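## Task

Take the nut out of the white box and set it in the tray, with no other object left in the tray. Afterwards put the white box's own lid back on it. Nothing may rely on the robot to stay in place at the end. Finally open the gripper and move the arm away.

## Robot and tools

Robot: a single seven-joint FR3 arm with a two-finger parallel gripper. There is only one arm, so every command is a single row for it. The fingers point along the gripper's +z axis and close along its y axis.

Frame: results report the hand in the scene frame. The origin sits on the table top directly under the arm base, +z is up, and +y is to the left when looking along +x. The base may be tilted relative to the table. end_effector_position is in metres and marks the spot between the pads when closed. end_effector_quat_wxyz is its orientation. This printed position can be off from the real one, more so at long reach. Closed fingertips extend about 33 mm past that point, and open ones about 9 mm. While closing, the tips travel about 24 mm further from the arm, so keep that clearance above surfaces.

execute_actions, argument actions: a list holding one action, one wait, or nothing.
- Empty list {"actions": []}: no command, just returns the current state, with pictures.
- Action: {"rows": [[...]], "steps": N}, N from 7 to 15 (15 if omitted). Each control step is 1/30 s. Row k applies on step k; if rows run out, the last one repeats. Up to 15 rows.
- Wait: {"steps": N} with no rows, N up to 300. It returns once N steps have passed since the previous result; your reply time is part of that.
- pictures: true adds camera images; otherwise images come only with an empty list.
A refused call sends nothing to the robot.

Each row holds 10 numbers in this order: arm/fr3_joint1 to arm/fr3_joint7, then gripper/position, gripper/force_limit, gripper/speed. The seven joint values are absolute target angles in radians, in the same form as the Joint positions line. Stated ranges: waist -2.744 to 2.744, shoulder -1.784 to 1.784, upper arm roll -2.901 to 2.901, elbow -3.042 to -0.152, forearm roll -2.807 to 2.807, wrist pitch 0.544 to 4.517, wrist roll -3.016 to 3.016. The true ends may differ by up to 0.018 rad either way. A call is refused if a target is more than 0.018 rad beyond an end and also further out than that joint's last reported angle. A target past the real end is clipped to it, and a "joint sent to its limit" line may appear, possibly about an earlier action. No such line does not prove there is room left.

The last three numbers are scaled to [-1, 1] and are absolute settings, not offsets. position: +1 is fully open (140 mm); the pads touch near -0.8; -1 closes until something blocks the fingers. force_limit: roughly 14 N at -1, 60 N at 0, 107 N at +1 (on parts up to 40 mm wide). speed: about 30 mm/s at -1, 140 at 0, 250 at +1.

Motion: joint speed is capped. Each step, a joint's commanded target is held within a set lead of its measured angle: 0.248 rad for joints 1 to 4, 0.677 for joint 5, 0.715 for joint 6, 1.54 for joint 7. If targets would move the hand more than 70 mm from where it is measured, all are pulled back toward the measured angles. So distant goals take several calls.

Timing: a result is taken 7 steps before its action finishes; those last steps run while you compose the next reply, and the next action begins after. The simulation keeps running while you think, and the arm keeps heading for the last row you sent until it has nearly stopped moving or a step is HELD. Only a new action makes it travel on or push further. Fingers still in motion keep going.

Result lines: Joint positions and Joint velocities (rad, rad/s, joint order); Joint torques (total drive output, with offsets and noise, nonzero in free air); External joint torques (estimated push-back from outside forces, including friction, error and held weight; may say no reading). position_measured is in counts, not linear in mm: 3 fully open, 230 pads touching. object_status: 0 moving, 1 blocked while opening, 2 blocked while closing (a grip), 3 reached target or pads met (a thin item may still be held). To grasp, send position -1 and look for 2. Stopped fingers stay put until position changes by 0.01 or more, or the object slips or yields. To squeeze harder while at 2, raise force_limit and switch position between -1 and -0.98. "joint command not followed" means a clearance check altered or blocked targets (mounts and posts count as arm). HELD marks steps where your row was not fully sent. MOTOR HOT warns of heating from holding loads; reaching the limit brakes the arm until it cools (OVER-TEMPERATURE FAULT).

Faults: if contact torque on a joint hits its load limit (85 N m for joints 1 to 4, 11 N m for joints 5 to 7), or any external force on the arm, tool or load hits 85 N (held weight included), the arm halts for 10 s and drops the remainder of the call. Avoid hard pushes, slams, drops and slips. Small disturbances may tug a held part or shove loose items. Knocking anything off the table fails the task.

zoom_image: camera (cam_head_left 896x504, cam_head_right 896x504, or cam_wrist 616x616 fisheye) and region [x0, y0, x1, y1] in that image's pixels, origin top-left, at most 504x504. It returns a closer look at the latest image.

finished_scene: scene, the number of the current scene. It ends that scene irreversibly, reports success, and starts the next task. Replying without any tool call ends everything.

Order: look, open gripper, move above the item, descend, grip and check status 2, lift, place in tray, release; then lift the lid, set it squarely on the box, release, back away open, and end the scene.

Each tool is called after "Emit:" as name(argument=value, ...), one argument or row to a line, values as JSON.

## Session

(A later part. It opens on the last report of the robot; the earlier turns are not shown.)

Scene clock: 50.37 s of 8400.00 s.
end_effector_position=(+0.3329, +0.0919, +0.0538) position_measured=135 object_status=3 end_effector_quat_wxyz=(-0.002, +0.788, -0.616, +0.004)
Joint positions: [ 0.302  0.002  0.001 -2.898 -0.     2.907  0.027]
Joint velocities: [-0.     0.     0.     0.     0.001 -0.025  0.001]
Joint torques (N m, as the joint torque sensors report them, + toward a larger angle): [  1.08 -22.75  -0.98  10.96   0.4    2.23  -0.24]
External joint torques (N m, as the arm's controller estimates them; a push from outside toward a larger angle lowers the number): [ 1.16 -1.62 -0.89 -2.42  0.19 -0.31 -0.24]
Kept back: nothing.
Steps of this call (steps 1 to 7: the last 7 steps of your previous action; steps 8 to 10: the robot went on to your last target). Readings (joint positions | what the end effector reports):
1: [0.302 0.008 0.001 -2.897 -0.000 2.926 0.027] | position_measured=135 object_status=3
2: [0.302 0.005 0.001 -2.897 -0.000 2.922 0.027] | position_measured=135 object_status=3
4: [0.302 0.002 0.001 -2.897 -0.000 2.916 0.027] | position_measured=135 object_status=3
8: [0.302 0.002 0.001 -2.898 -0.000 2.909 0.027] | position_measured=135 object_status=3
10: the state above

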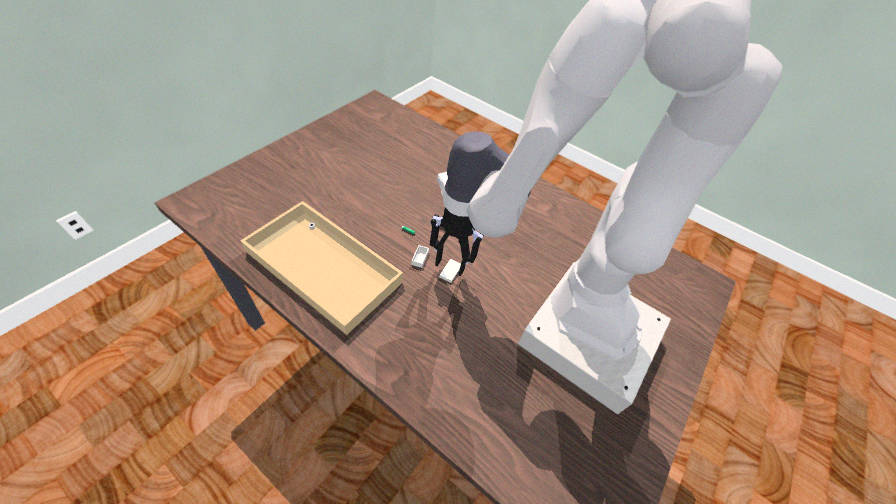

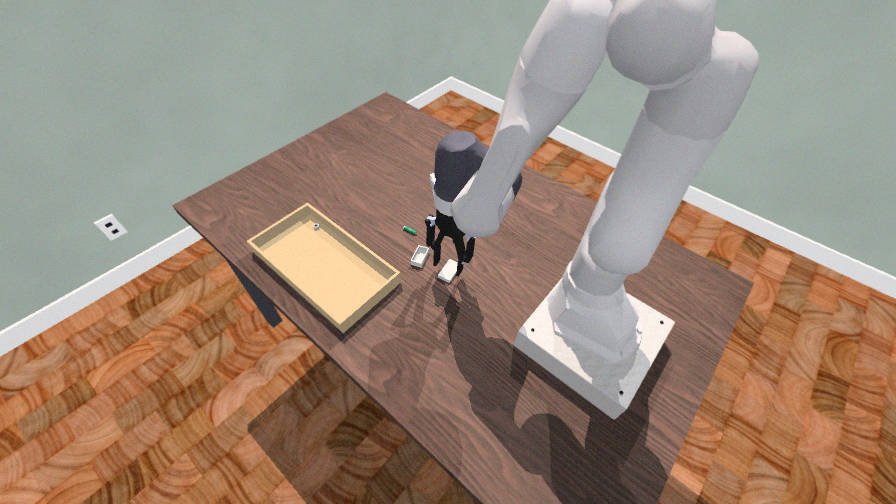

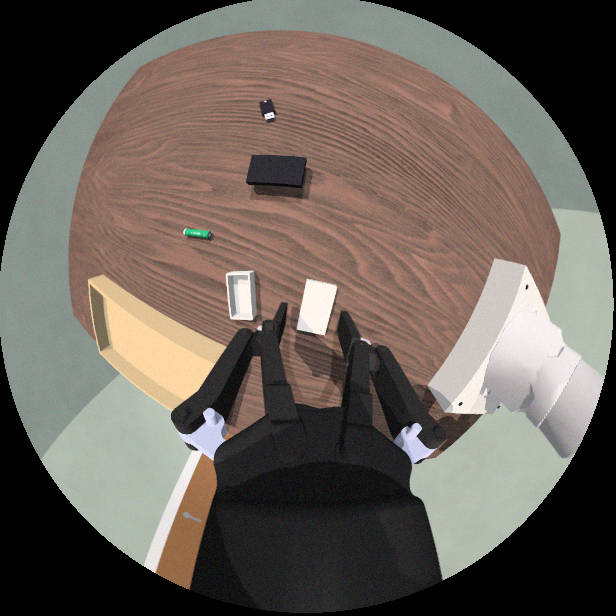

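Emit:
execute_actions(
  actions=[
    {"rows":[[0.275,0,0,-2.9,0,2.9,0.205,-0.05,-0.3,0],[0.275,0,0,-2.9,0,2.9,0.205,-0.05,-0.3,0],[0.275,0,0,-2.9,0,2.9,0.205,-0.05,-0.3,0],[0.275,0,0,-2.9,0,2.9,0.205,-0.05,-0.3,0],[0.275,0.015,0,-2.898,0,2.915,0.205,-0.05,-0.3,0],[0.275,0.03,0,-2.897,0,2.93,0.205,-0.05,-0.3,0],[0.275,0.042,0,-2.896,0,2.942,0.205,-0.05,-0.3,0],[0.275,0.054,0,-2.894,0,2.953,0.205,-0.05,-0.3,0],[0.275,0.064,0,-2.893,0,2.961,0.205,-0.05,-0.3,0],[0.275,0.072,0,-2.892,0,2.966,0.205,-0.05,-0.3,0]]},
  ],
)

Emit:
execute_actions(
  actions=[
    {"steps":12},
  ],
  pictures=true,
)

Emit:
zoom_image(
  camera="cam_wrist",
  region=[200, 250, 380, 370],
)

Emit:
zoom_image(
  camera="cam_head_left",
  region=[400, 220, 490, 300],
)

Scene clock: 51.50 s of 8400.00 s.
end_effector_position=(+0.3310, +0.0830, +0.0464) position_measured=135 object_status=3 end_effector_quat_wxyz=(+0.002, +0.748, -0.664, +0.000)
Joint positions: [ 0.278  0.028  0.    -2.897 -0.     2.92   0.127]
Joint velocities: [-0.011  0.321 -0.001  0.016 -0.001  0.185  0.246]
Joint torques (N m, as the joint torque sensors report them, + toward a larger angle): [ -1.21 -21.72  -0.62  12.74   0.48   3.04   0.2 ]
External joint torques (N m, as the arm's controller estimates them; a push from outside toward a larger angle lowers the number): [-1.18  0.69 -0.63  0.37  0.3   0.63  0.21]
Steps of this call (steps 1 to 26: the robot went on to your last target; steps 27 to 34: the first 8 steps of this action). Readings (joint positions | what the end effector reports):
27: [0.298 0.002 0.002 -2.898 -0.000 2.902 0.042] | position_measured=135 object_status=3
28: [0.291 0.002 0.002 -2.898 -0.000 2.902 0.058] | position_measured=135 object_status=3
30: [0.283 0.002 0.001 -2.898 -0.000 2.902 0.087] | position_measured=135 object_status=3
34: the state above

Scene clock: 51.90 s of 8400.00 s.
end_effector_position=(+0.3296, +0.0824, +0.0359) position_measured=135 object_status=3 end_effector_quat_wxyz=(+0.003, +0.729, -0.684, +0.000)
Joint positions: [ 0.278  0.07   0.    -2.894 -0.     2.959  0.182]
Joint velocities: [ 0.     0.    -0.     0.001 -0.     0.028  0.065]
Joint torques (N m, as the joint torque sensors report them, + toward a larger angle): [ -1.   -21.58  -0.27  11.48   0.32   2.83   0.15]
External joint torques (N m, as the arm's controller estimates them; a push from outside toward a larger angle lowers the number): [-0.92  0.53 -0.26 -0.43  0.17  0.38  0.15]
Kept back: nothing.
Steps of this call (steps 1 to 7: the last 7 steps of your previous action; steps 8 to 12: the robot went on to your last target). Readings (joint positions | what the end effector reports):
1: [0.278 0.038 0.000 -2.896 -0.000 2.927 0.135] | position_measured=135 object_status=3
2: [0.278 0.049 0.000 -2.896 -0.000 2.933 0.142] | position_measured=135 object_status=3
4: [0.278 0.063 0.000 -2.896 -0.000 2.942 0.154] | position_measured=135 object_status=3
8: [0.278 0.070 0.000 -2.895 -0.000 2.954 0.171] | position_measured=135 object_status=3
12: the state above

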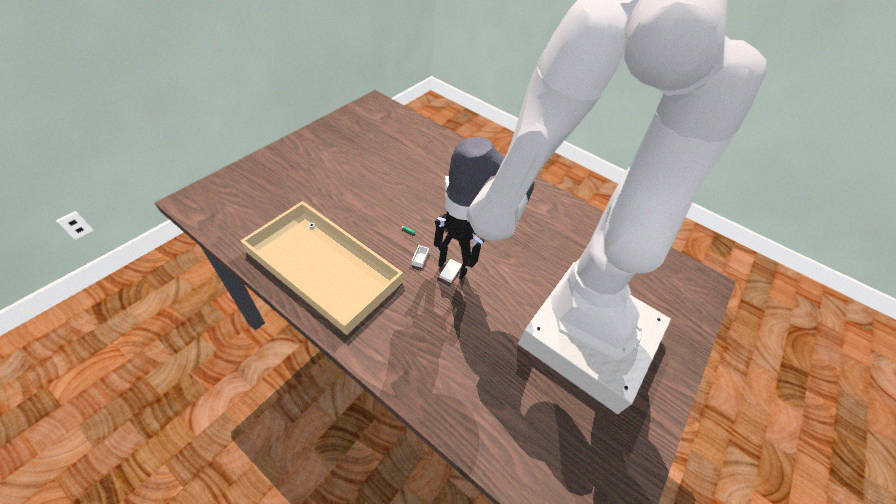

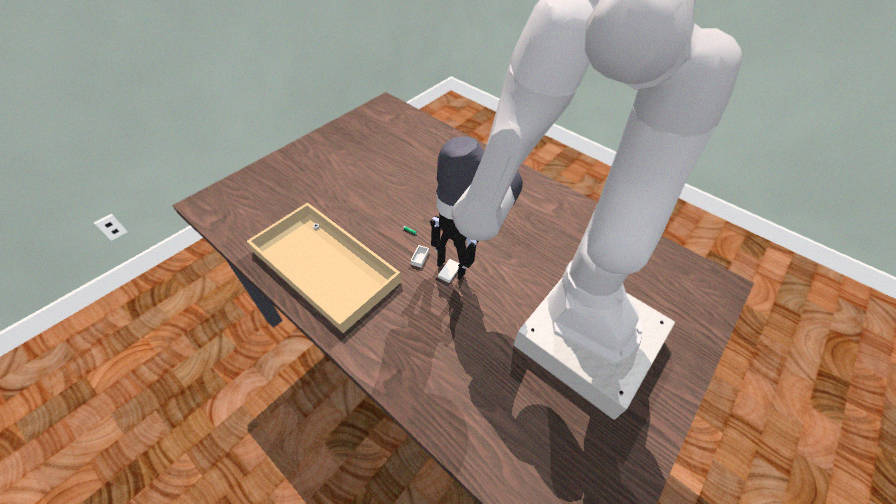

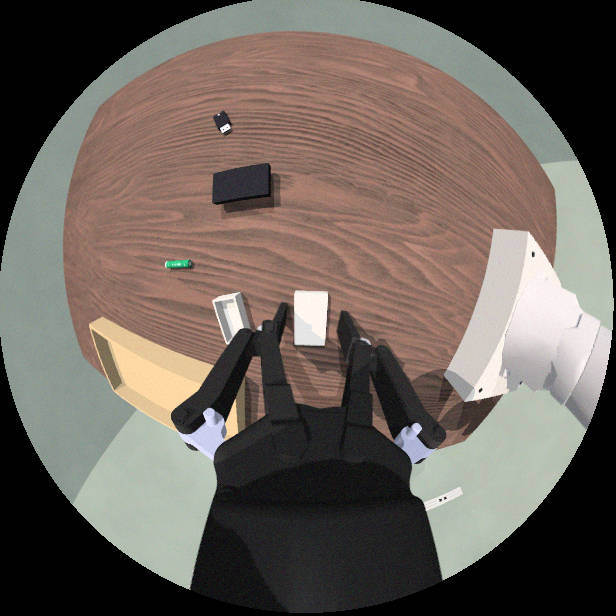

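Region (200, 250, 380, 370) of cam_wrist's 616x616 image, scaled by 2.800, with more detail than that image has.

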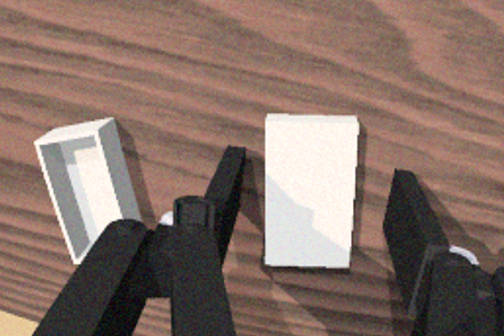

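Region (400, 220, 490, 300) of cam_head_left's 896x504 image, scaled by 5.600, with more detail than that image has.

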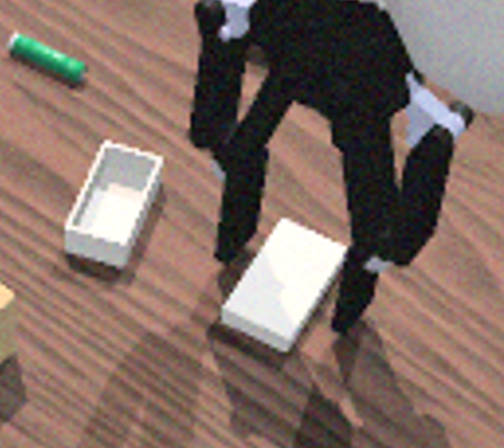

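Emit:
execute_actions(
  actions=[
    {"rows":[[0.275,0.072,0,-2.892,0,2.966,0.205,-1,-0.3,-0.3]]},
  ],
)

Emit:
execute_actions(
  actions=[
    {"steps":20},
  ],
  pictures=true,
)

Emit:
zoom_image(
  camera="cam_head_left",
  region=[400, 220, 490, 300],
)

Scene clock: 52.60 s of 8400.00 s.
end_effector_position=(+0.3317, +0.0829, +0.0366) position_measured=174 object_status=0 end_effector_quat_wxyz=(+0.000, +0.723, -0.691, +0.002)
Joint positions: [ 0.278  0.07   0.    -2.893 -0.     2.964  0.2  ]
Joint velocities: [-0.    -0.014 -0.001  0.013 -0.001  0.007  0.006]
Joint torques (N m, as the joint torque sensors report them, + toward a larger angle): [ -0.59 -19.53  -0.67  10.74   0.43   2.72   0.1 ]
External joint torques (N m, as the arm's controller estimates them; a push from outside toward a larger angle lowers the number): [-0.49  2.87 -0.64 -1.29  0.27  0.27  0.15]
Steps of this call (steps 1 to 13: the robot went on to your last target; steps 14 to 21: the first 8 steps of this action). Readings (joint positions | what the end effector reports):
14: [0.278 0.070 0.000 -2.894 -0.000 2.963 0.197] | position_measured=135 object_status=0
15: [0.278 0.070 0.000 -2.894 -0.000 2.963 0.198] | position_measured=140 object_status=0
17: [0.278 0.070 0.000 -2.894 -0.000 2.964 0.199] | position_measured=151 object_status=0
21: the state above

Scene clock: 53.27 s of 8400.00 s.
end_effector_position=(+0.3318, +0.0829, +0.0366) position_measured=178 object_status=2 end_effector_quat_wxyz=(+0.000, +0.723, -0.691, +0.002)
Joint positions: [ 0.278  0.07   0.    -2.893 -0.     2.964  0.201]
Joint velocities: [-0.     0.    -0.001  0.     0.    -0.     0.001]
Joint torques (N m, as the joint torque sensors report them, + toward a larger angle): [ -0.54 -20.2   -1.45  11.66   0.38   3.     0.  ]
External joint torques (N m, as the arm's controller estimates them; a push from outside toward a larger angle lowers the number): [-0.47  1.95 -1.44 -0.38  0.23  0.51  0.  ]
Kept back: nothing.
Steps of this call (steps 1 to 7: the last 7 steps of your previous action; steps 8 to 15: the robot went on to your last target; steps 16 to 20: nothing new was sent). Readings (joint positions | what the end effector reports):
1: [0.278 0.070 0.000 -2.893 -0.000 2.964 0.200] | position_measured=178 object_status=0
2: [0.278 0.070 0.000 -2.893 -0.000 2.964 0.200] | position_measured=178 object_status=0
4: [0.278 0.070 0.000 -2.893 -0.000 2.964 0.200] | position_measured=178 object_status=0
8: [0.278 0.070 0.000 -2.893 -0.000 2.964 0.201] | position_measured=178 object_status=2
20: the state above
The arm was judged still, so your last target was given up. Only a new action makes it travel on or press farther. Fingers that are still opening or closing keep moving.

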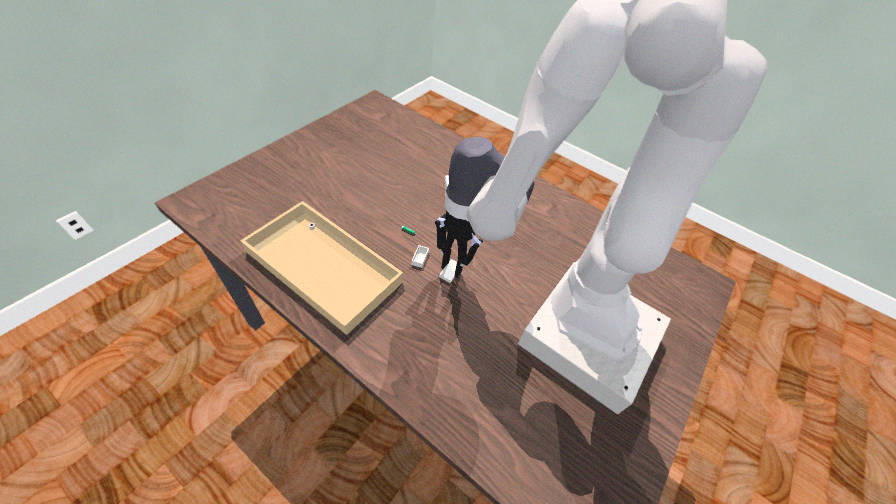

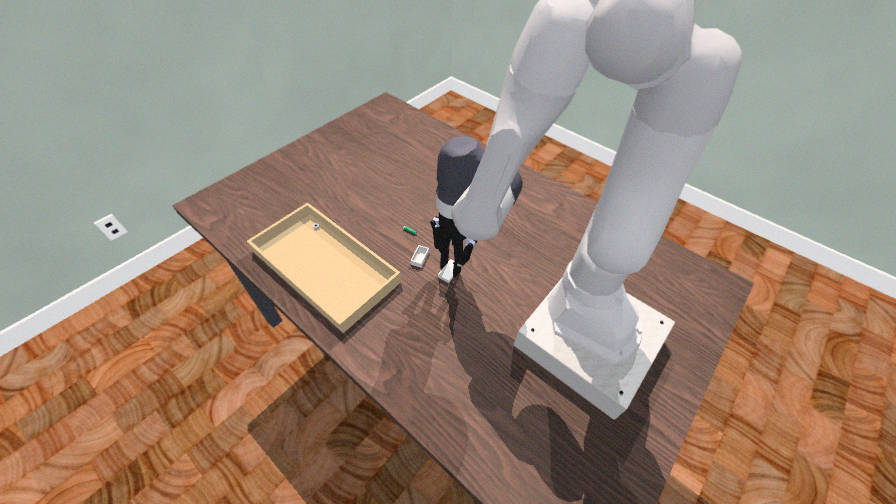

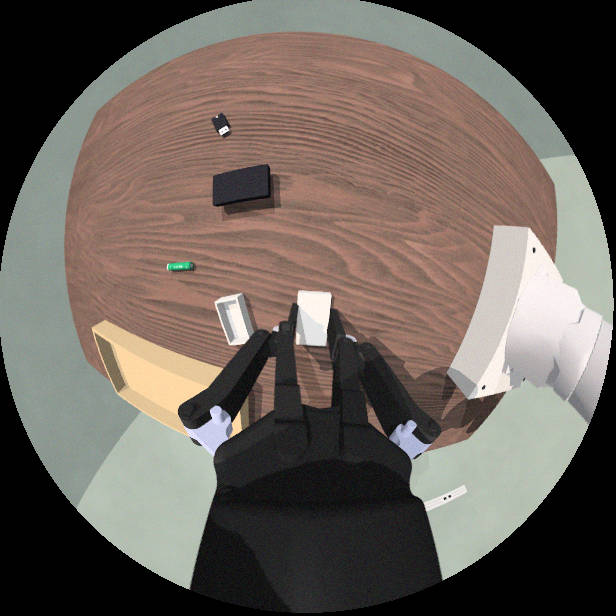

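Region (400, 220, 490, 300) of cam_head_left's 896x504 image, scaled by 5.600, with more detail than that image has.

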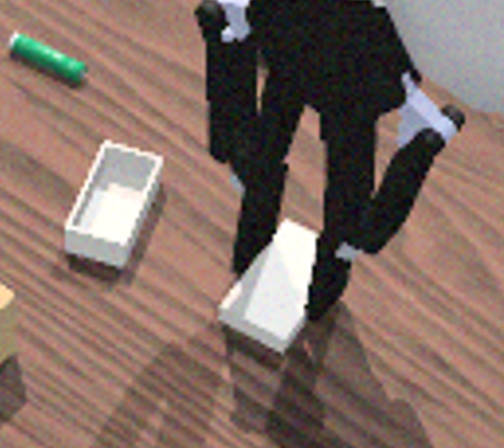

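Emit:
execute_actions(
  actions=[
    {"rows":[[0.275,0.05,0,-2.895,0,2.945,0.205,-1,-0.3,-0.3],[0.275,0.02,0,-2.898,0,2.92,0.205,-1,-0.3,-0.3],[0.275,-0.02,0,-2.9,0,2.88,0.205,-1,-0.3,-0.3],[0.275,-0.07,0,-2.904,0,2.835,0.205,-1,-0.3,-0.3],[0.275,-0.11,0,-2.907,0,2.8,0.18,-1,-0.3,-0.3],[0.285,-0.153,0,-2.91,0,2.757,0.12,-1,-0.3,-0.3],[0.295,-0.09,0,-2.82,0,2.735,0.06,-1,-0.3,-0.3],[0.29,-0.02,0,-2.73,0,2.715,0.015,-1,-0.3,-0.3],[0.285,0.063,0,-2.63,0,2.693,0.01,-1,-0.3,-0.3]]},
  ],
)

Emit:
execute_actions(
  actions=[
    {"steps":30},
  ],
  pictures=true,
)

Emit:
zoom_image(
  camera="cam_head_left",
  region=[380, 200, 470, 290],
)

Emit:
zoom_image(
  camera="cam_wrist",
  region=[250, 250, 380, 370],
)

Scene clock: 54.13 s of 8400.00 s.
end_effector_position=(+0.3670, +0.0947, +0.0883) position_measured=178 object_status=2 end_effector_quat_wxyz=(-0.022, +0.737, -0.675, +0.016)
Joint positions: [ 0.285 -0.074  0.    -2.848 -0.001  2.827  0.165]
Joint velocities: [ 0.068  0.574  0.011  1.5   -0.    -0.639 -0.487]
Joint torques (N m, as the joint torque sensors report them, + toward a larger angle): [  0.5  -15.73  -1.45  12.9    0.64   1.72  -0.29]
External joint torques (N m, as the arm's controller estimates them; a push from outside toward a larger angle lowers the number): [ 2.31  0.2   0.33  1.37 -0.17 -0.35 -0.29]
Steps of this call (steps 1 to 18: nothing new was sent; steps 19 to 26: the first 8 steps of this action). Readings (joint positions | what the end effector reports):
19: [0.278 0.067 0.000 -2.894 -0.000 2.961 0.202] | position_measured=178 object_status=2
20: [0.278 0.058 0.000 -2.896 -0.000 2.954 0.202] | position_measured=178 object_status=2
22: [0.277 0.011 0.000 -2.901 -0.000 2.924 0.202] | position_measured=178 object_status=2
26: the state above

Scene clock: 55.13 s of 8400.00 s.
end_effector_position=(+0.4174, +0.1081, +0.0906) position_measured=178 object_status=2 end_effector_quat_wxyz=(-0.000, +0.785, -0.619, +0.002)
Joint positions: [ 0.286  0.061  0.001 -2.632 -0.001  2.696  0.019]
Joint velocities: [ 0.001  0.001  0.    -0.    -0.001 -0.003 -0.018]
Joint torques (N m, as the joint torque sensors report them, + toward a larger angle): [  0.41 -25.87  -1.35  17.15   0.58   2.1   -0.27]
External joint torques (N m, as the arm's controller estimates them; a push from outside toward a larger angle lowers the number): [ 0.51  0.91 -1.32  0.22  0.23 -0.39 -0.27]
Kept back: nothing.
Steps of this call (steps 1 to 7: the last 7 steps of your previous action; steps 8 to 30: the robot went on to your last target). Readings (joint positions | what the end effector reports):
1: [0.286 -0.042 0.001 -2.786 -0.001 2.804 0.150] | position_measured=178 object_status=2
2: [0.286 -0.006 0.001 -2.728 -0.001 2.787 0.136] | position_measured=178 object_status=2
4: [0.286 0.032 0.001 -2.667 -0.001 2.760 0.111] | position_measured=178 object_status=2
8: [0.286 0.056 0.001 -2.637 -0.001 2.726 0.077] | position_measured=178 object_status=2
30: the state above

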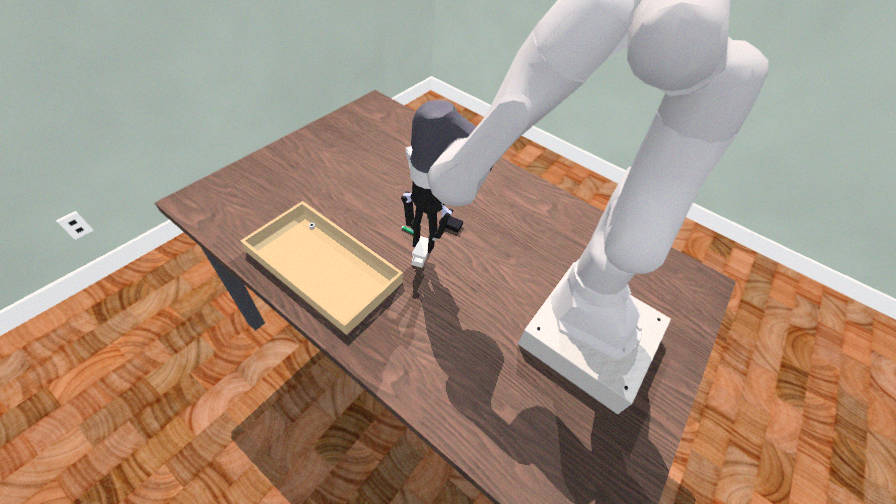

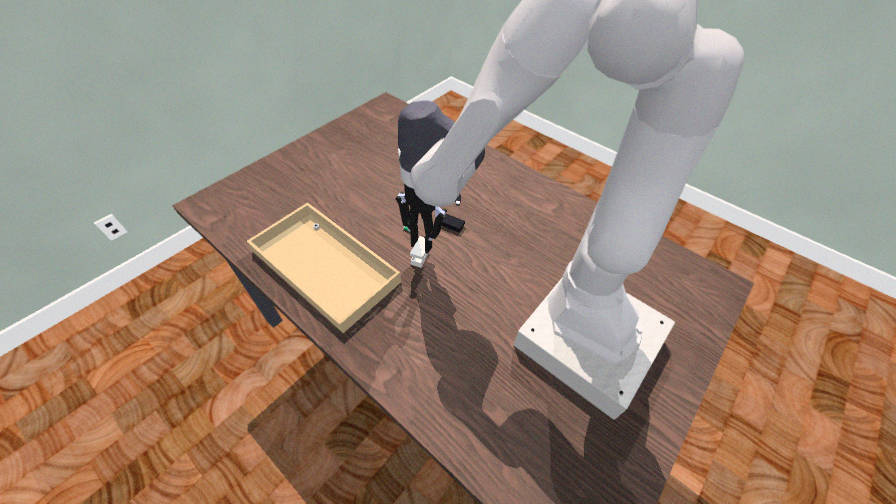

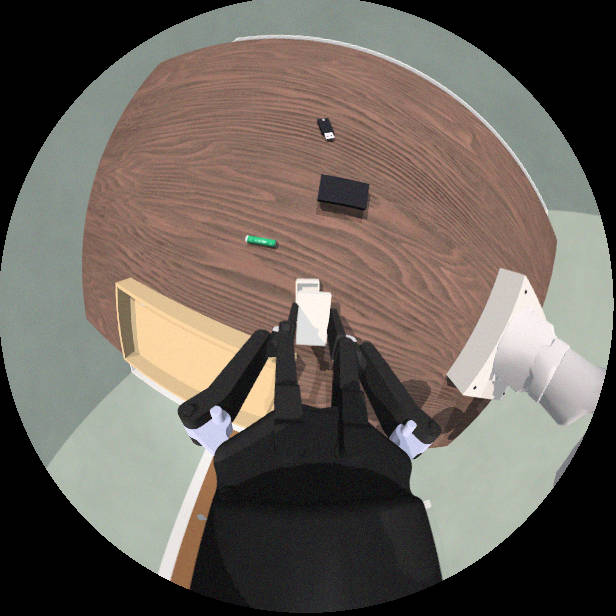

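Region (380, 200, 470, 290) of cam_head_left's 896x504 image, scaled by 5.600, with more detail than that image has.

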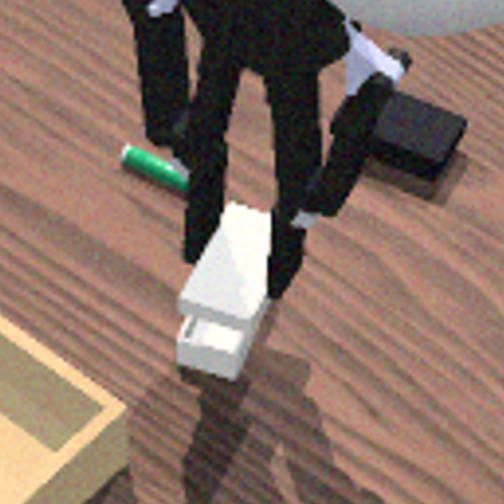

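Region (250, 250, 380, 370) of cam_wrist's 616x616 image, scaled by 3.877, with more detail than that image has; it fills the top 465 rows of this view, and the rest is white.

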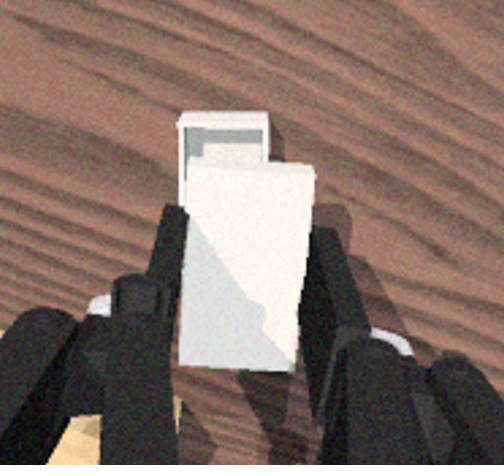

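Emit:
execute_actions(
  actions=[
    {"rows":[[0.27,0.075,0,-2.615,0,2.691,-0.002,-1,-0.3,-0.3],[0.27,0.082,0,-2.607,0,2.689,-0.002,-1,-0.3,-0.3],[0.27,0.1,0,-2.606,0,2.706,-0.002,-1,-0.3,-0.3],[0.27,0.12,0,-2.605,0,2.726,-0.002,-1,-0.3,-0.3],[0.27,0.14,0,-2.604,0,2.745,-0.002,-1,-0.3,-0.3],[0.27,0.1625,0,-2.603,0,2.768,-0.002,-1,-0.3,-0.3]]},
  ],
)

Emit:
execute_actions(
  actions=[
    {"steps":18},
  ],
  pictures=true,
)

Emit:
zoom_image(
  camera="cam_head_left",
  region=[390, 220, 460, 290],
)

Emit:
zoom_image(
  camera="cam_wrist",
  region=[250, 250, 380, 370],
)

Scene clock: 56.20 s of 8400.00 s.
end_effector_position=(+0.4203, +0.1030, +0.0664) position_measured=178 object_status=2 end_effector_quat_wxyz=(+0.007, +0.785, -0.620, -0.004)
Joint positions: [ 0.273  0.145  0.001 -2.605 -0.001  2.733  0.007]
Joint velocities: [-0.003  0.313 -0.001 -0.002 -0.001  0.169 -0.016]
Joint torques (N m, as the joint torque sensors report them, + toward a larger angle): [ -1.42 -32.17  -0.45  16.72   0.59   3.61  -0.16]
External joint torques (N m, as the arm's controller estimates them; a push from outside toward a larger angle lowers the number): [-1.45  2.6  -0.67 -2.    0.31  0.57 -0.17]
Steps of this call (steps 1 to 15: the robot went on to your last target; steps 16 to 24: nothing new was sent; steps 25 to 32: the first 8 steps of this action). Readings (joint positions | what the end effector reports):
25: [0.284 0.064 0.001 -2.629 -0.001 2.695 0.013] | position_measured=178 object_status=2
26: [0.280 0.068 0.001 -2.623 -0.001 2.694 0.011] | position_measured=178 object_status=2
28: [0.276 0.085 0.001 -2.612 -0.001 2.701 0.009] | position_measured=178 object_status=2
32: the state above

Scene clock: 56.80 s of 8400.00 s.
end_effector_position=(+0.4246, +0.1040, +0.0620) position_measured=178 object_status=2 end_effector_quat_wxyz=(+0.001, +0.786, -0.618, +0.001)
Joint positions: [ 0.273  0.161  0.001 -2.605 -0.001  2.765  0.002]
Joint velocities: [ 0.001 -0.001  0.001  0.    -0.     0.007 -0.002]
Joint torques (N m, as the joint torque sensors report them, + toward a larger angle): [ -0.57 -27.96  -0.68  15.87   0.51   2.93  -0.21]
External joint torques (N m, as the arm's controller estimates them; a push from outside toward a larger angle lowers the number): [-0.54  0.9  -0.81  0.19  0.22  0.45 -0.21]
Kept back: nothing.
Steps of this call (steps 1 to 7: the last 7 steps of your previous action; steps 8 to 18: the robot went on to your last target). Readings (joint positions | what the end effector reports):
1: [0.273 0.153 0.001 -2.605 -0.001 2.738 0.006] | position_measured=178 object_status=2
2: [0.273 0.157 0.001 -2.605 -0.001 2.743 0.006] | position_measured=178 object_status=2
4: [0.273 0.161 0.001 -2.605 -0.001 2.750 0.005] | position_measured=178 object_status=2
8: [0.273 0.161 0.001 -2.605 -0.001 2.758 0.003] | position_measured=178 object_status=2
18: the state above

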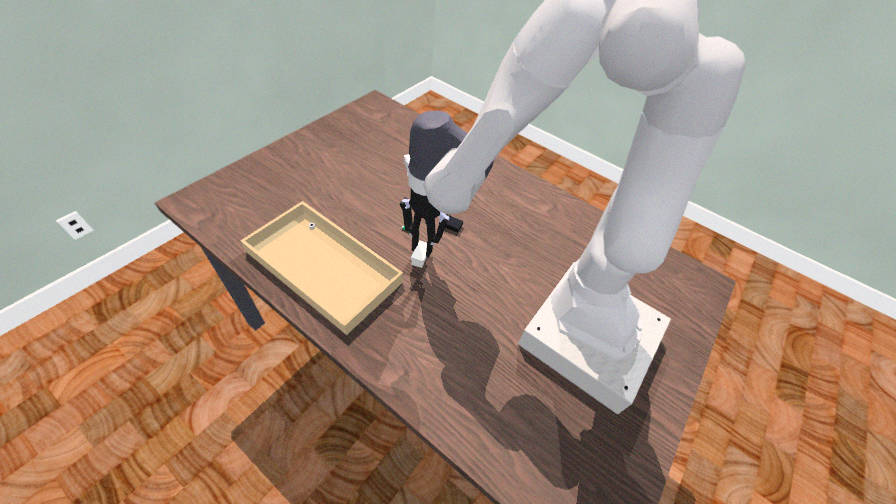

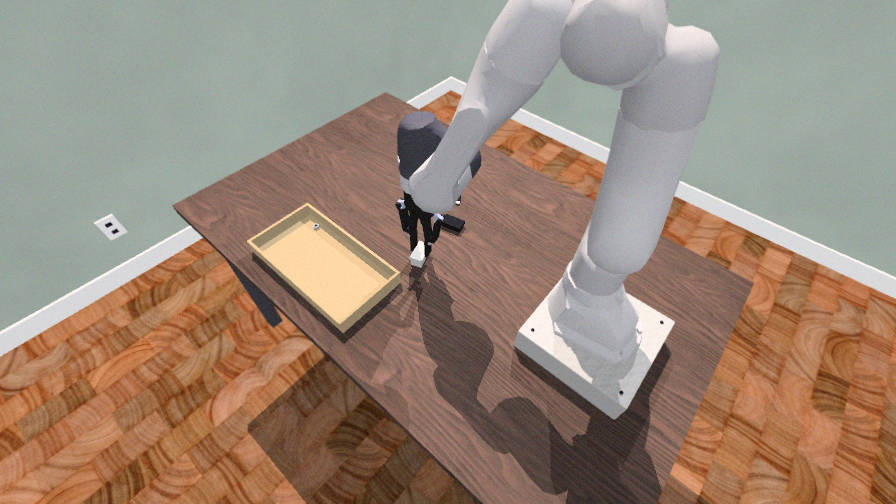

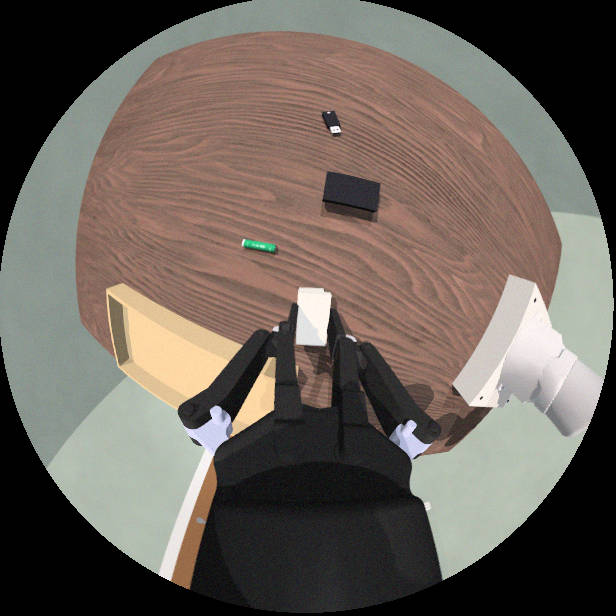

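Region (390, 220, 460, 290) of cam_head_left's 896x504 image, scaled by 7.200, with more detail than that image has.

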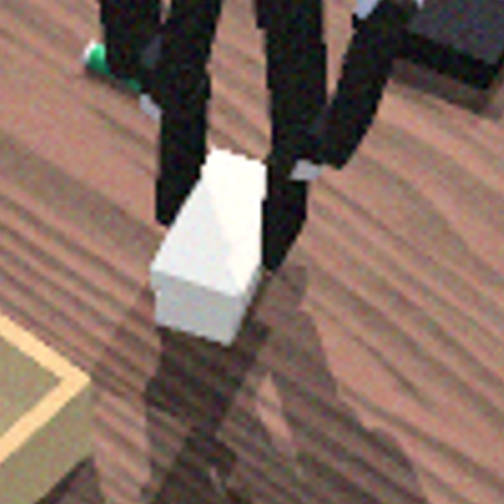

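Region (250, 250, 380, 370) of cam_wrist's 616x616 image, scaled by 3.877, with more detail than that image has; it fills the top 465 rows of this view, and the rest is white.

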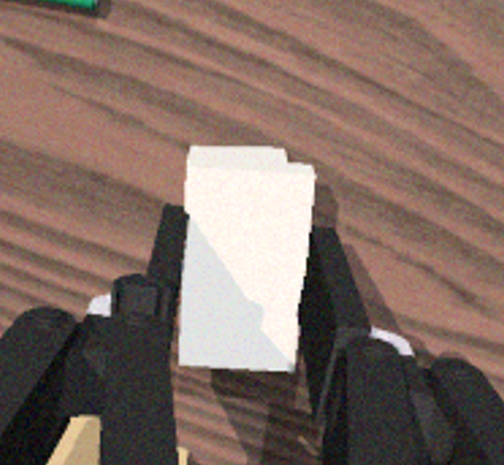

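Emit:
execute_actions(
  actions=[
    {"rows":[[0.263,0.168,0,-2.596,0,2.765,-0.006,-1,-0.3,-0.3],[0.263,0.168,0,-2.596,0,2.765,-0.006,-1,-0.3,-0.3],[0.263,0.168,0,-2.596,0,2.765,-0.006,-1,-0.3,-0.3],[0.263,0.176,0,-2.596,0,2.774,-0.006,-1,-0.3,-0.3],[0.263,0.184,0,-2.595,0,2.782,-0.006,-1,-0.3,-0.3],[0.263,0.192,0,-2.595,0,2.79,-0.006,-1,-0.3,-0.3],[0.263,0.2,0,-2.594,0,2.797,-0.006,-1,-0.3,-0.3]]},
  ],
)

Emit:
execute_actions(
  actions=[
    {"steps":15},
  ],
  pictures=true,
)

Emit:
zoom_image(
  camera="cam_head_left",
  region=[390, 220, 460, 290],
)

Emit:
zoom_image(
  camera="cam_wrist",
  region=[250, 250, 380, 370],
)

Scene clock: 57.67 s of 8400.00 s.
end_effector_position=(+0.4278, +0.1016, +0.0556) position_measured=178 object_status=2 end_effector_quat_wxyz=(+0.001, +0.785, -0.619, +0.001)
Joint positions: [ 0.266  0.185  0.001 -2.595 -0.001  2.78  -0.001]
Joint velocities: [-0.01  -0.004 -0.003  0.03   0.001  0.039 -0.01 ]
Joint torques (N m, as the joint torque sensors report them, + toward a larger angle): [  0.25 -19.33  -1.03  13.36   0.67   4.23  -0.14]
External joint torques (N m, as the arm's controller estimates them; a push from outside toward a larger angle lowers the number): [ 0.28 14.83 -1.02 -6.92  0.38 -0.77 -0.17]
Steps of this call (steps 1 to 15: the robot went on to your last target; steps 16 to 18: nothing new was sent; steps 19 to 26: the first 8 steps of this action). Readings (joint positions | what the end effector reports):
19: [0.272 0.162 0.001 -2.604 -0.001 2.765 0.001] | position_measured=178 object_status=2
20: [0.270 0.164 0.001 -2.602 -0.001 2.765 0.001] | position_measured=178 object_status=2
22: [0.267 0.166 0.001 -2.599 -0.001 2.766 0.000] | position_measured=178 object_status=2
26: the state above

Scene clock: 58.17 s of 8400.00 s.
end_effector_position=(+0.4325, +0.1027, +0.0558) position_measured=178 object_status=2 end_effector_quat_wxyz=(-0.004, +0.786, -0.619, +0.005)
Joint positions: [ 0.265  0.19   0.001 -2.593 -0.001  2.794 -0.003]
Joint velocities: [-0.001  0.002 -0.002  0.001  0.     0.004  0.   ]
Joint torques (N m, as the joint torque sensors report them, + toward a larger angle): [ -1.39 -22.54  -0.64  13.57   0.43   2.77  -0.22]
External joint torques (N m, as the arm's controller estimates them; a push from outside toward a larger angle lowers the number): [-1.16  7.06 -0.6  -1.95  0.13  0.24 -0.22]
Kept back: nothing.
Steps of this call (steps 1 to 7: the last 7 steps of your previous action; steps 8 to 15: the robot went on to your last target). Readings (joint positions | what the end effector reports):
1: [0.266 0.186 0.001 -2.594 -0.001 2.783 -0.001] | position_measured=178 object_status=2
2: [0.266 0.187 0.001 -2.593 -0.001 2.785 -0.001] | position_measured=178 object_status=2
4: [0.265 0.188 0.001 -2.593 -0.001 2.788 -0.002] | position_measured=178 object_status=2
8: [0.265 0.189 0.001 -2.593 -0.001 2.792 -0.002] | position_measured=178 object_status=2
15: the state above

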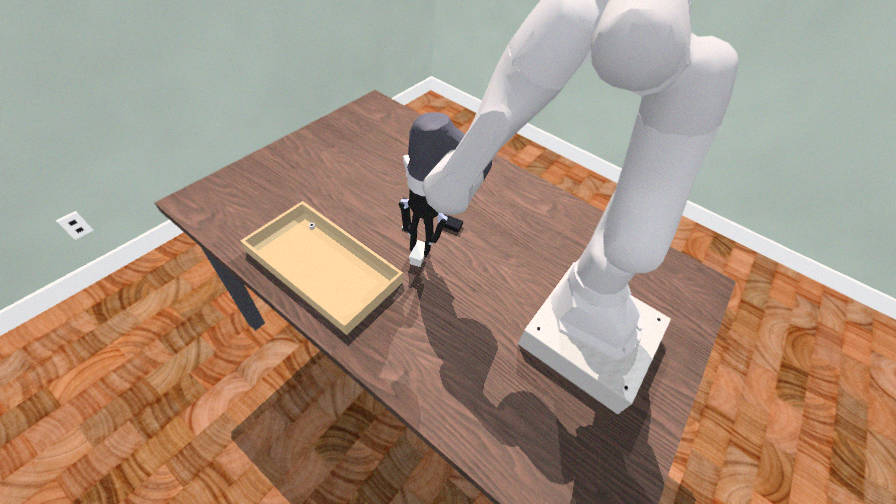

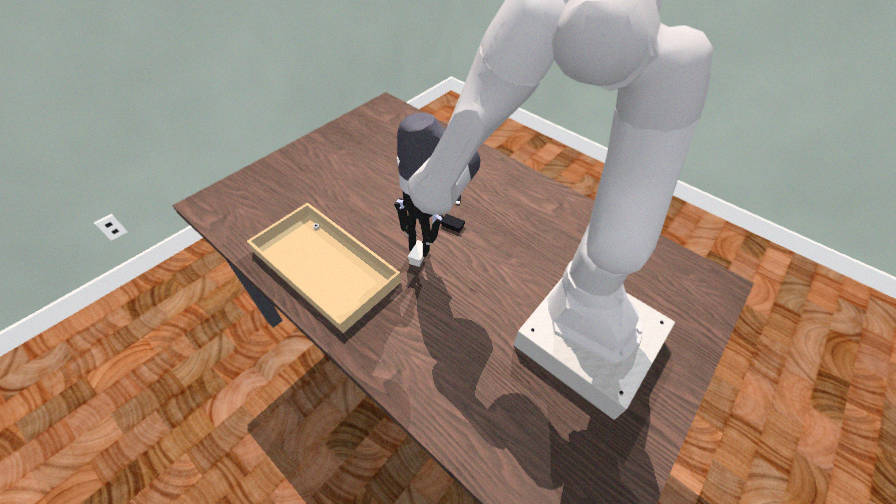

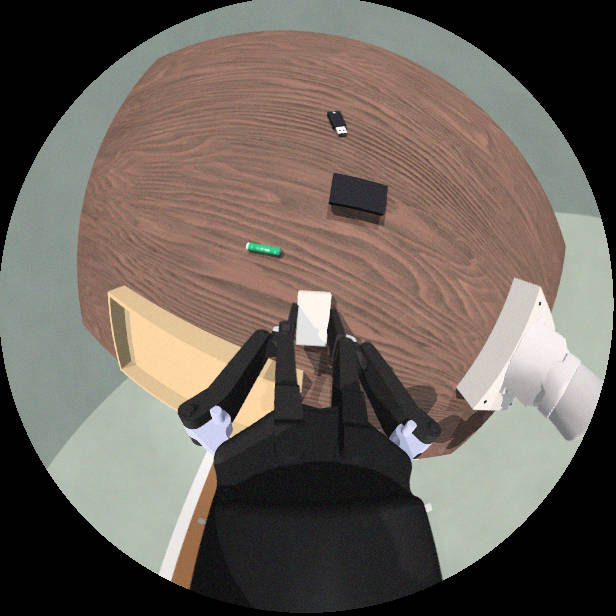

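Region (390, 220, 460, 290) of cam_head_left's 896x504 image, scaled by 7.200, with more detail than that image has.

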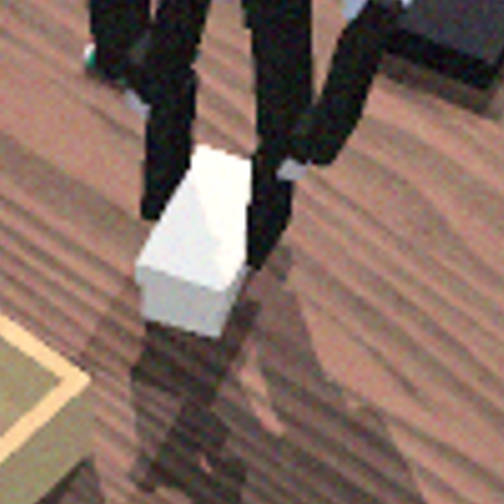

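Region (250, 250, 380, 370) of cam_wrist's 616x616 image, scaled by 3.877, with more detail than that image has; it fills the top 465 rows of this view, and the rest is white.

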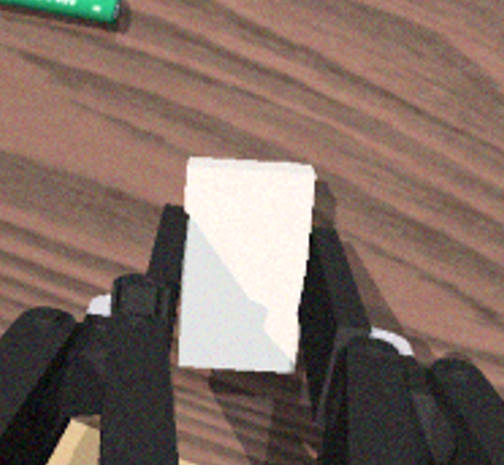

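Emit:
execute_actions(
  actions=[
    {"rows":[[0.263,0.176,0,-2.597,0,2.785,-0.006,-1,-0.3,-0.3],[0.263,0.172,0,-2.602,0,2.778,-0.006,-1,-0.3,-0.3],[0.263,0.17,0,-2.604,0,2.774,-0.006,-1,-0.3,-0.3],[0.263,0.17,0,-2.604,0,2.774,-0.006,-1,-0.3,-0.3],[0.263,0.17,0,-2.604,0,2.774,-0.006,-1,-0.3,-0.3],[0.263,0.176,0,-2.604,0,2.778,-0.006,-1,-0.3,-0.3],[0.263,0.182,0,-2.603,0,2.784,-0.006,-1,-0.3,-0.3],[0.263,0.188,0,-2.603,0,2.79,-0.006,-1,-0.3,-0.3],[0.263,0.194,0,-2.603,0,2.796,-0.006,-1,-0.3,-0.3]]},
  ],
)

Emit:
execute_actions(
  actions=[
    {"steps":15},
  ],
  pictures=true,
)

Emit:
zoom_image(
  camera="cam_head_left",
  region=[390, 220, 460, 290],
)

Emit:
zoom_image(
  camera="cam_head_right",
  region=[390, 220, 460, 290],
)

Scene clock: 59.13 s of 8400.00 s.
end_effector_position=(+0.4292, +0.1019, +0.0582) position_measured=178 object_status=2 end_effector_quat_wxyz=(-0.002, +0.786, -0.619, +0.004)
Joint positions: [ 0.265  0.177  0.001 -2.6   -0.001  2.785 -0.003]
Joint velocities: [-0.     0.095 -0.     0.    -0.001  0.023 -0.   ]
Joint torques (N m, as the joint torque sensors report them, + toward a larger angle): [ -1.04 -26.98  -0.89  13.15   0.54   2.86  -0.27]
External joint torques (N m, as the arm's controller estimates them; a push from outside toward a larger angle lowers the number): [-0.9   1.2  -0.91 -1.46  0.24  0.46 -0.27]
Steps of this call (steps 1 to 15: the robot went on to your last target; steps 16 to 21: nothing new was sent; steps 22 to 29: the first 8 steps of this action). Readings (joint positions | what the end effector reports):
22: [0.265 0.188 0.001 -2.593 -0.001 2.794 -0.003] | position_measured=178 object_status=2
23: [0.265 0.184 0.001 -2.595 -0.001 2.792 -0.003] | position_measured=178 object_status=2
25: [0.265 0.176 0.001 -2.599 -0.001 2.787 -0.003] | position_measured=178 object_status=2
29: the state above

Scene clock: 59.63 s of 8400.00 s.
end_effector_position=(+0.4295, +0.1019, +0.0558) position_measured=178 object_status=2 end_effector_quat_wxyz=(-0.003, +0.786, -0.619, +0.004)
Joint positions: [ 0.265  0.185  0.001 -2.6   -0.001  2.794 -0.003]
Joint velocities: [ 0.001  0.001  0.001  0.    -0.001  0.004  0.001]
Joint torques (N m, as the joint torque sensors report them, + toward a larger angle): [ -1.09 -23.72  -0.63  12.81   0.56   2.82  -0.27]
External joint torques (N m, as the arm's controller estimates them; a push from outside toward a larger angle lowers the number): [-1.08  5.58 -0.8  -2.6   0.28  0.31 -0.27]
Kept back: nothing.
Steps of this call (steps 1 to 7: the last 7 steps of your previous action; steps 8 to 15: the robot went on to your last target). Readings (joint positions | what the end effector reports):
1: [0.265 0.181 0.001 -2.600 -0.001 2.786 -0.003] | position_measured=178 object_status=2
2: [0.265 0.184 0.001 -2.600 -0.001 2.789 -0.003] | position_measured=178 object_status=2
4: [0.265 0.184 0.001 -2.600 -0.001 2.791 -0.003] | position_measured=178 object_status=2
8: [0.265 0.184 0.001 -2.600 -0.001 2.793 -0.003] | position_measured=178 object_status=2
15: the state above
The arm was judged still, so your last target was given up. Only a new action makes it travel on or press farther. Fingers that are still opening or closing keep moving.

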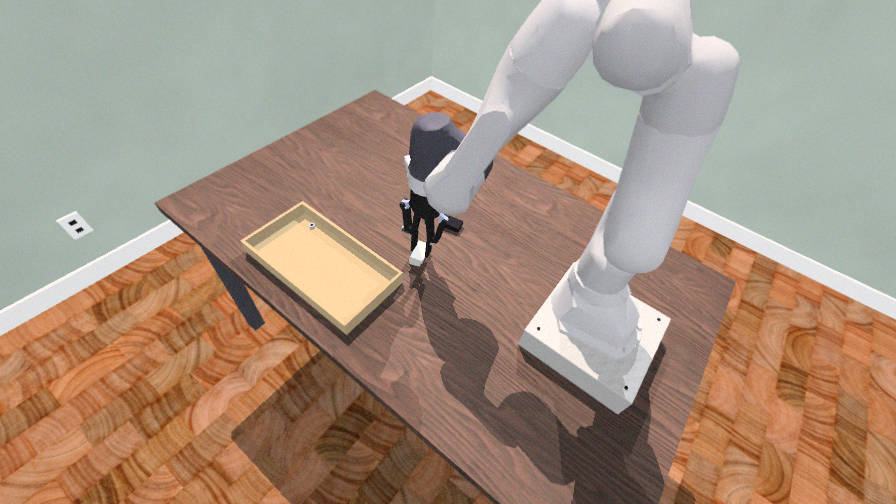

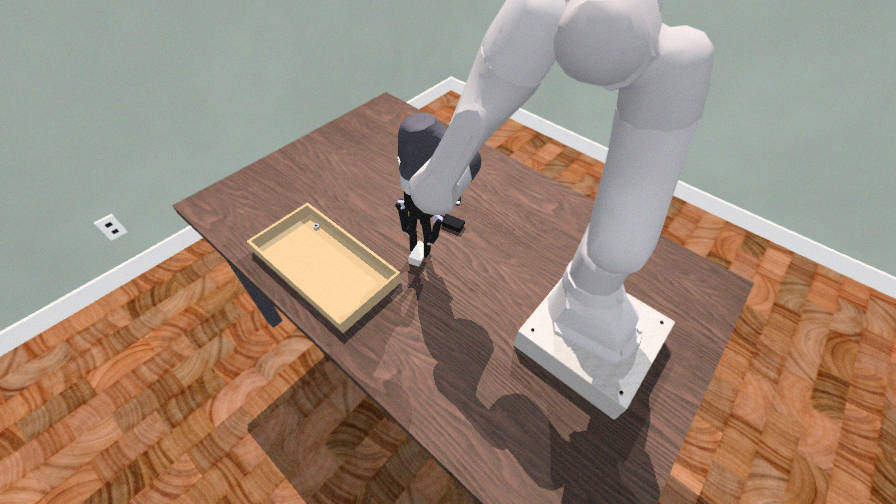

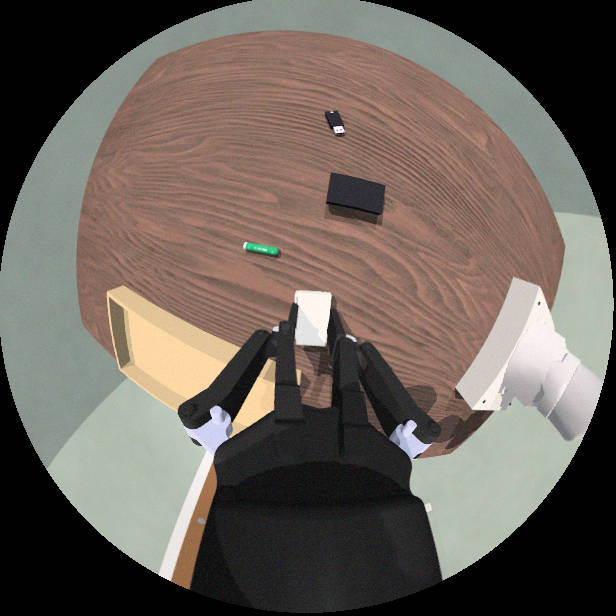

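Region (390, 220, 460, 290) of cam_head_left's 896x504 image, scaled by 7.200, with more detail than that image has.

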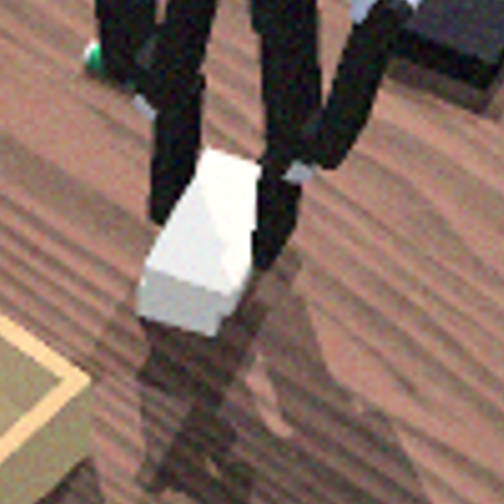

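Region (390, 220, 460, 290) of cam_head_right's 896x504 image, scaled by 7.200, with more detail than that image has.

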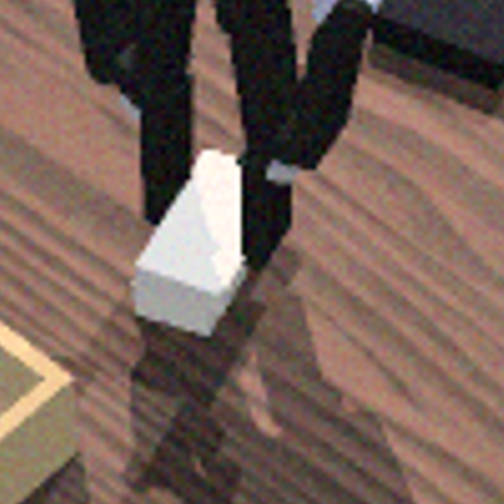

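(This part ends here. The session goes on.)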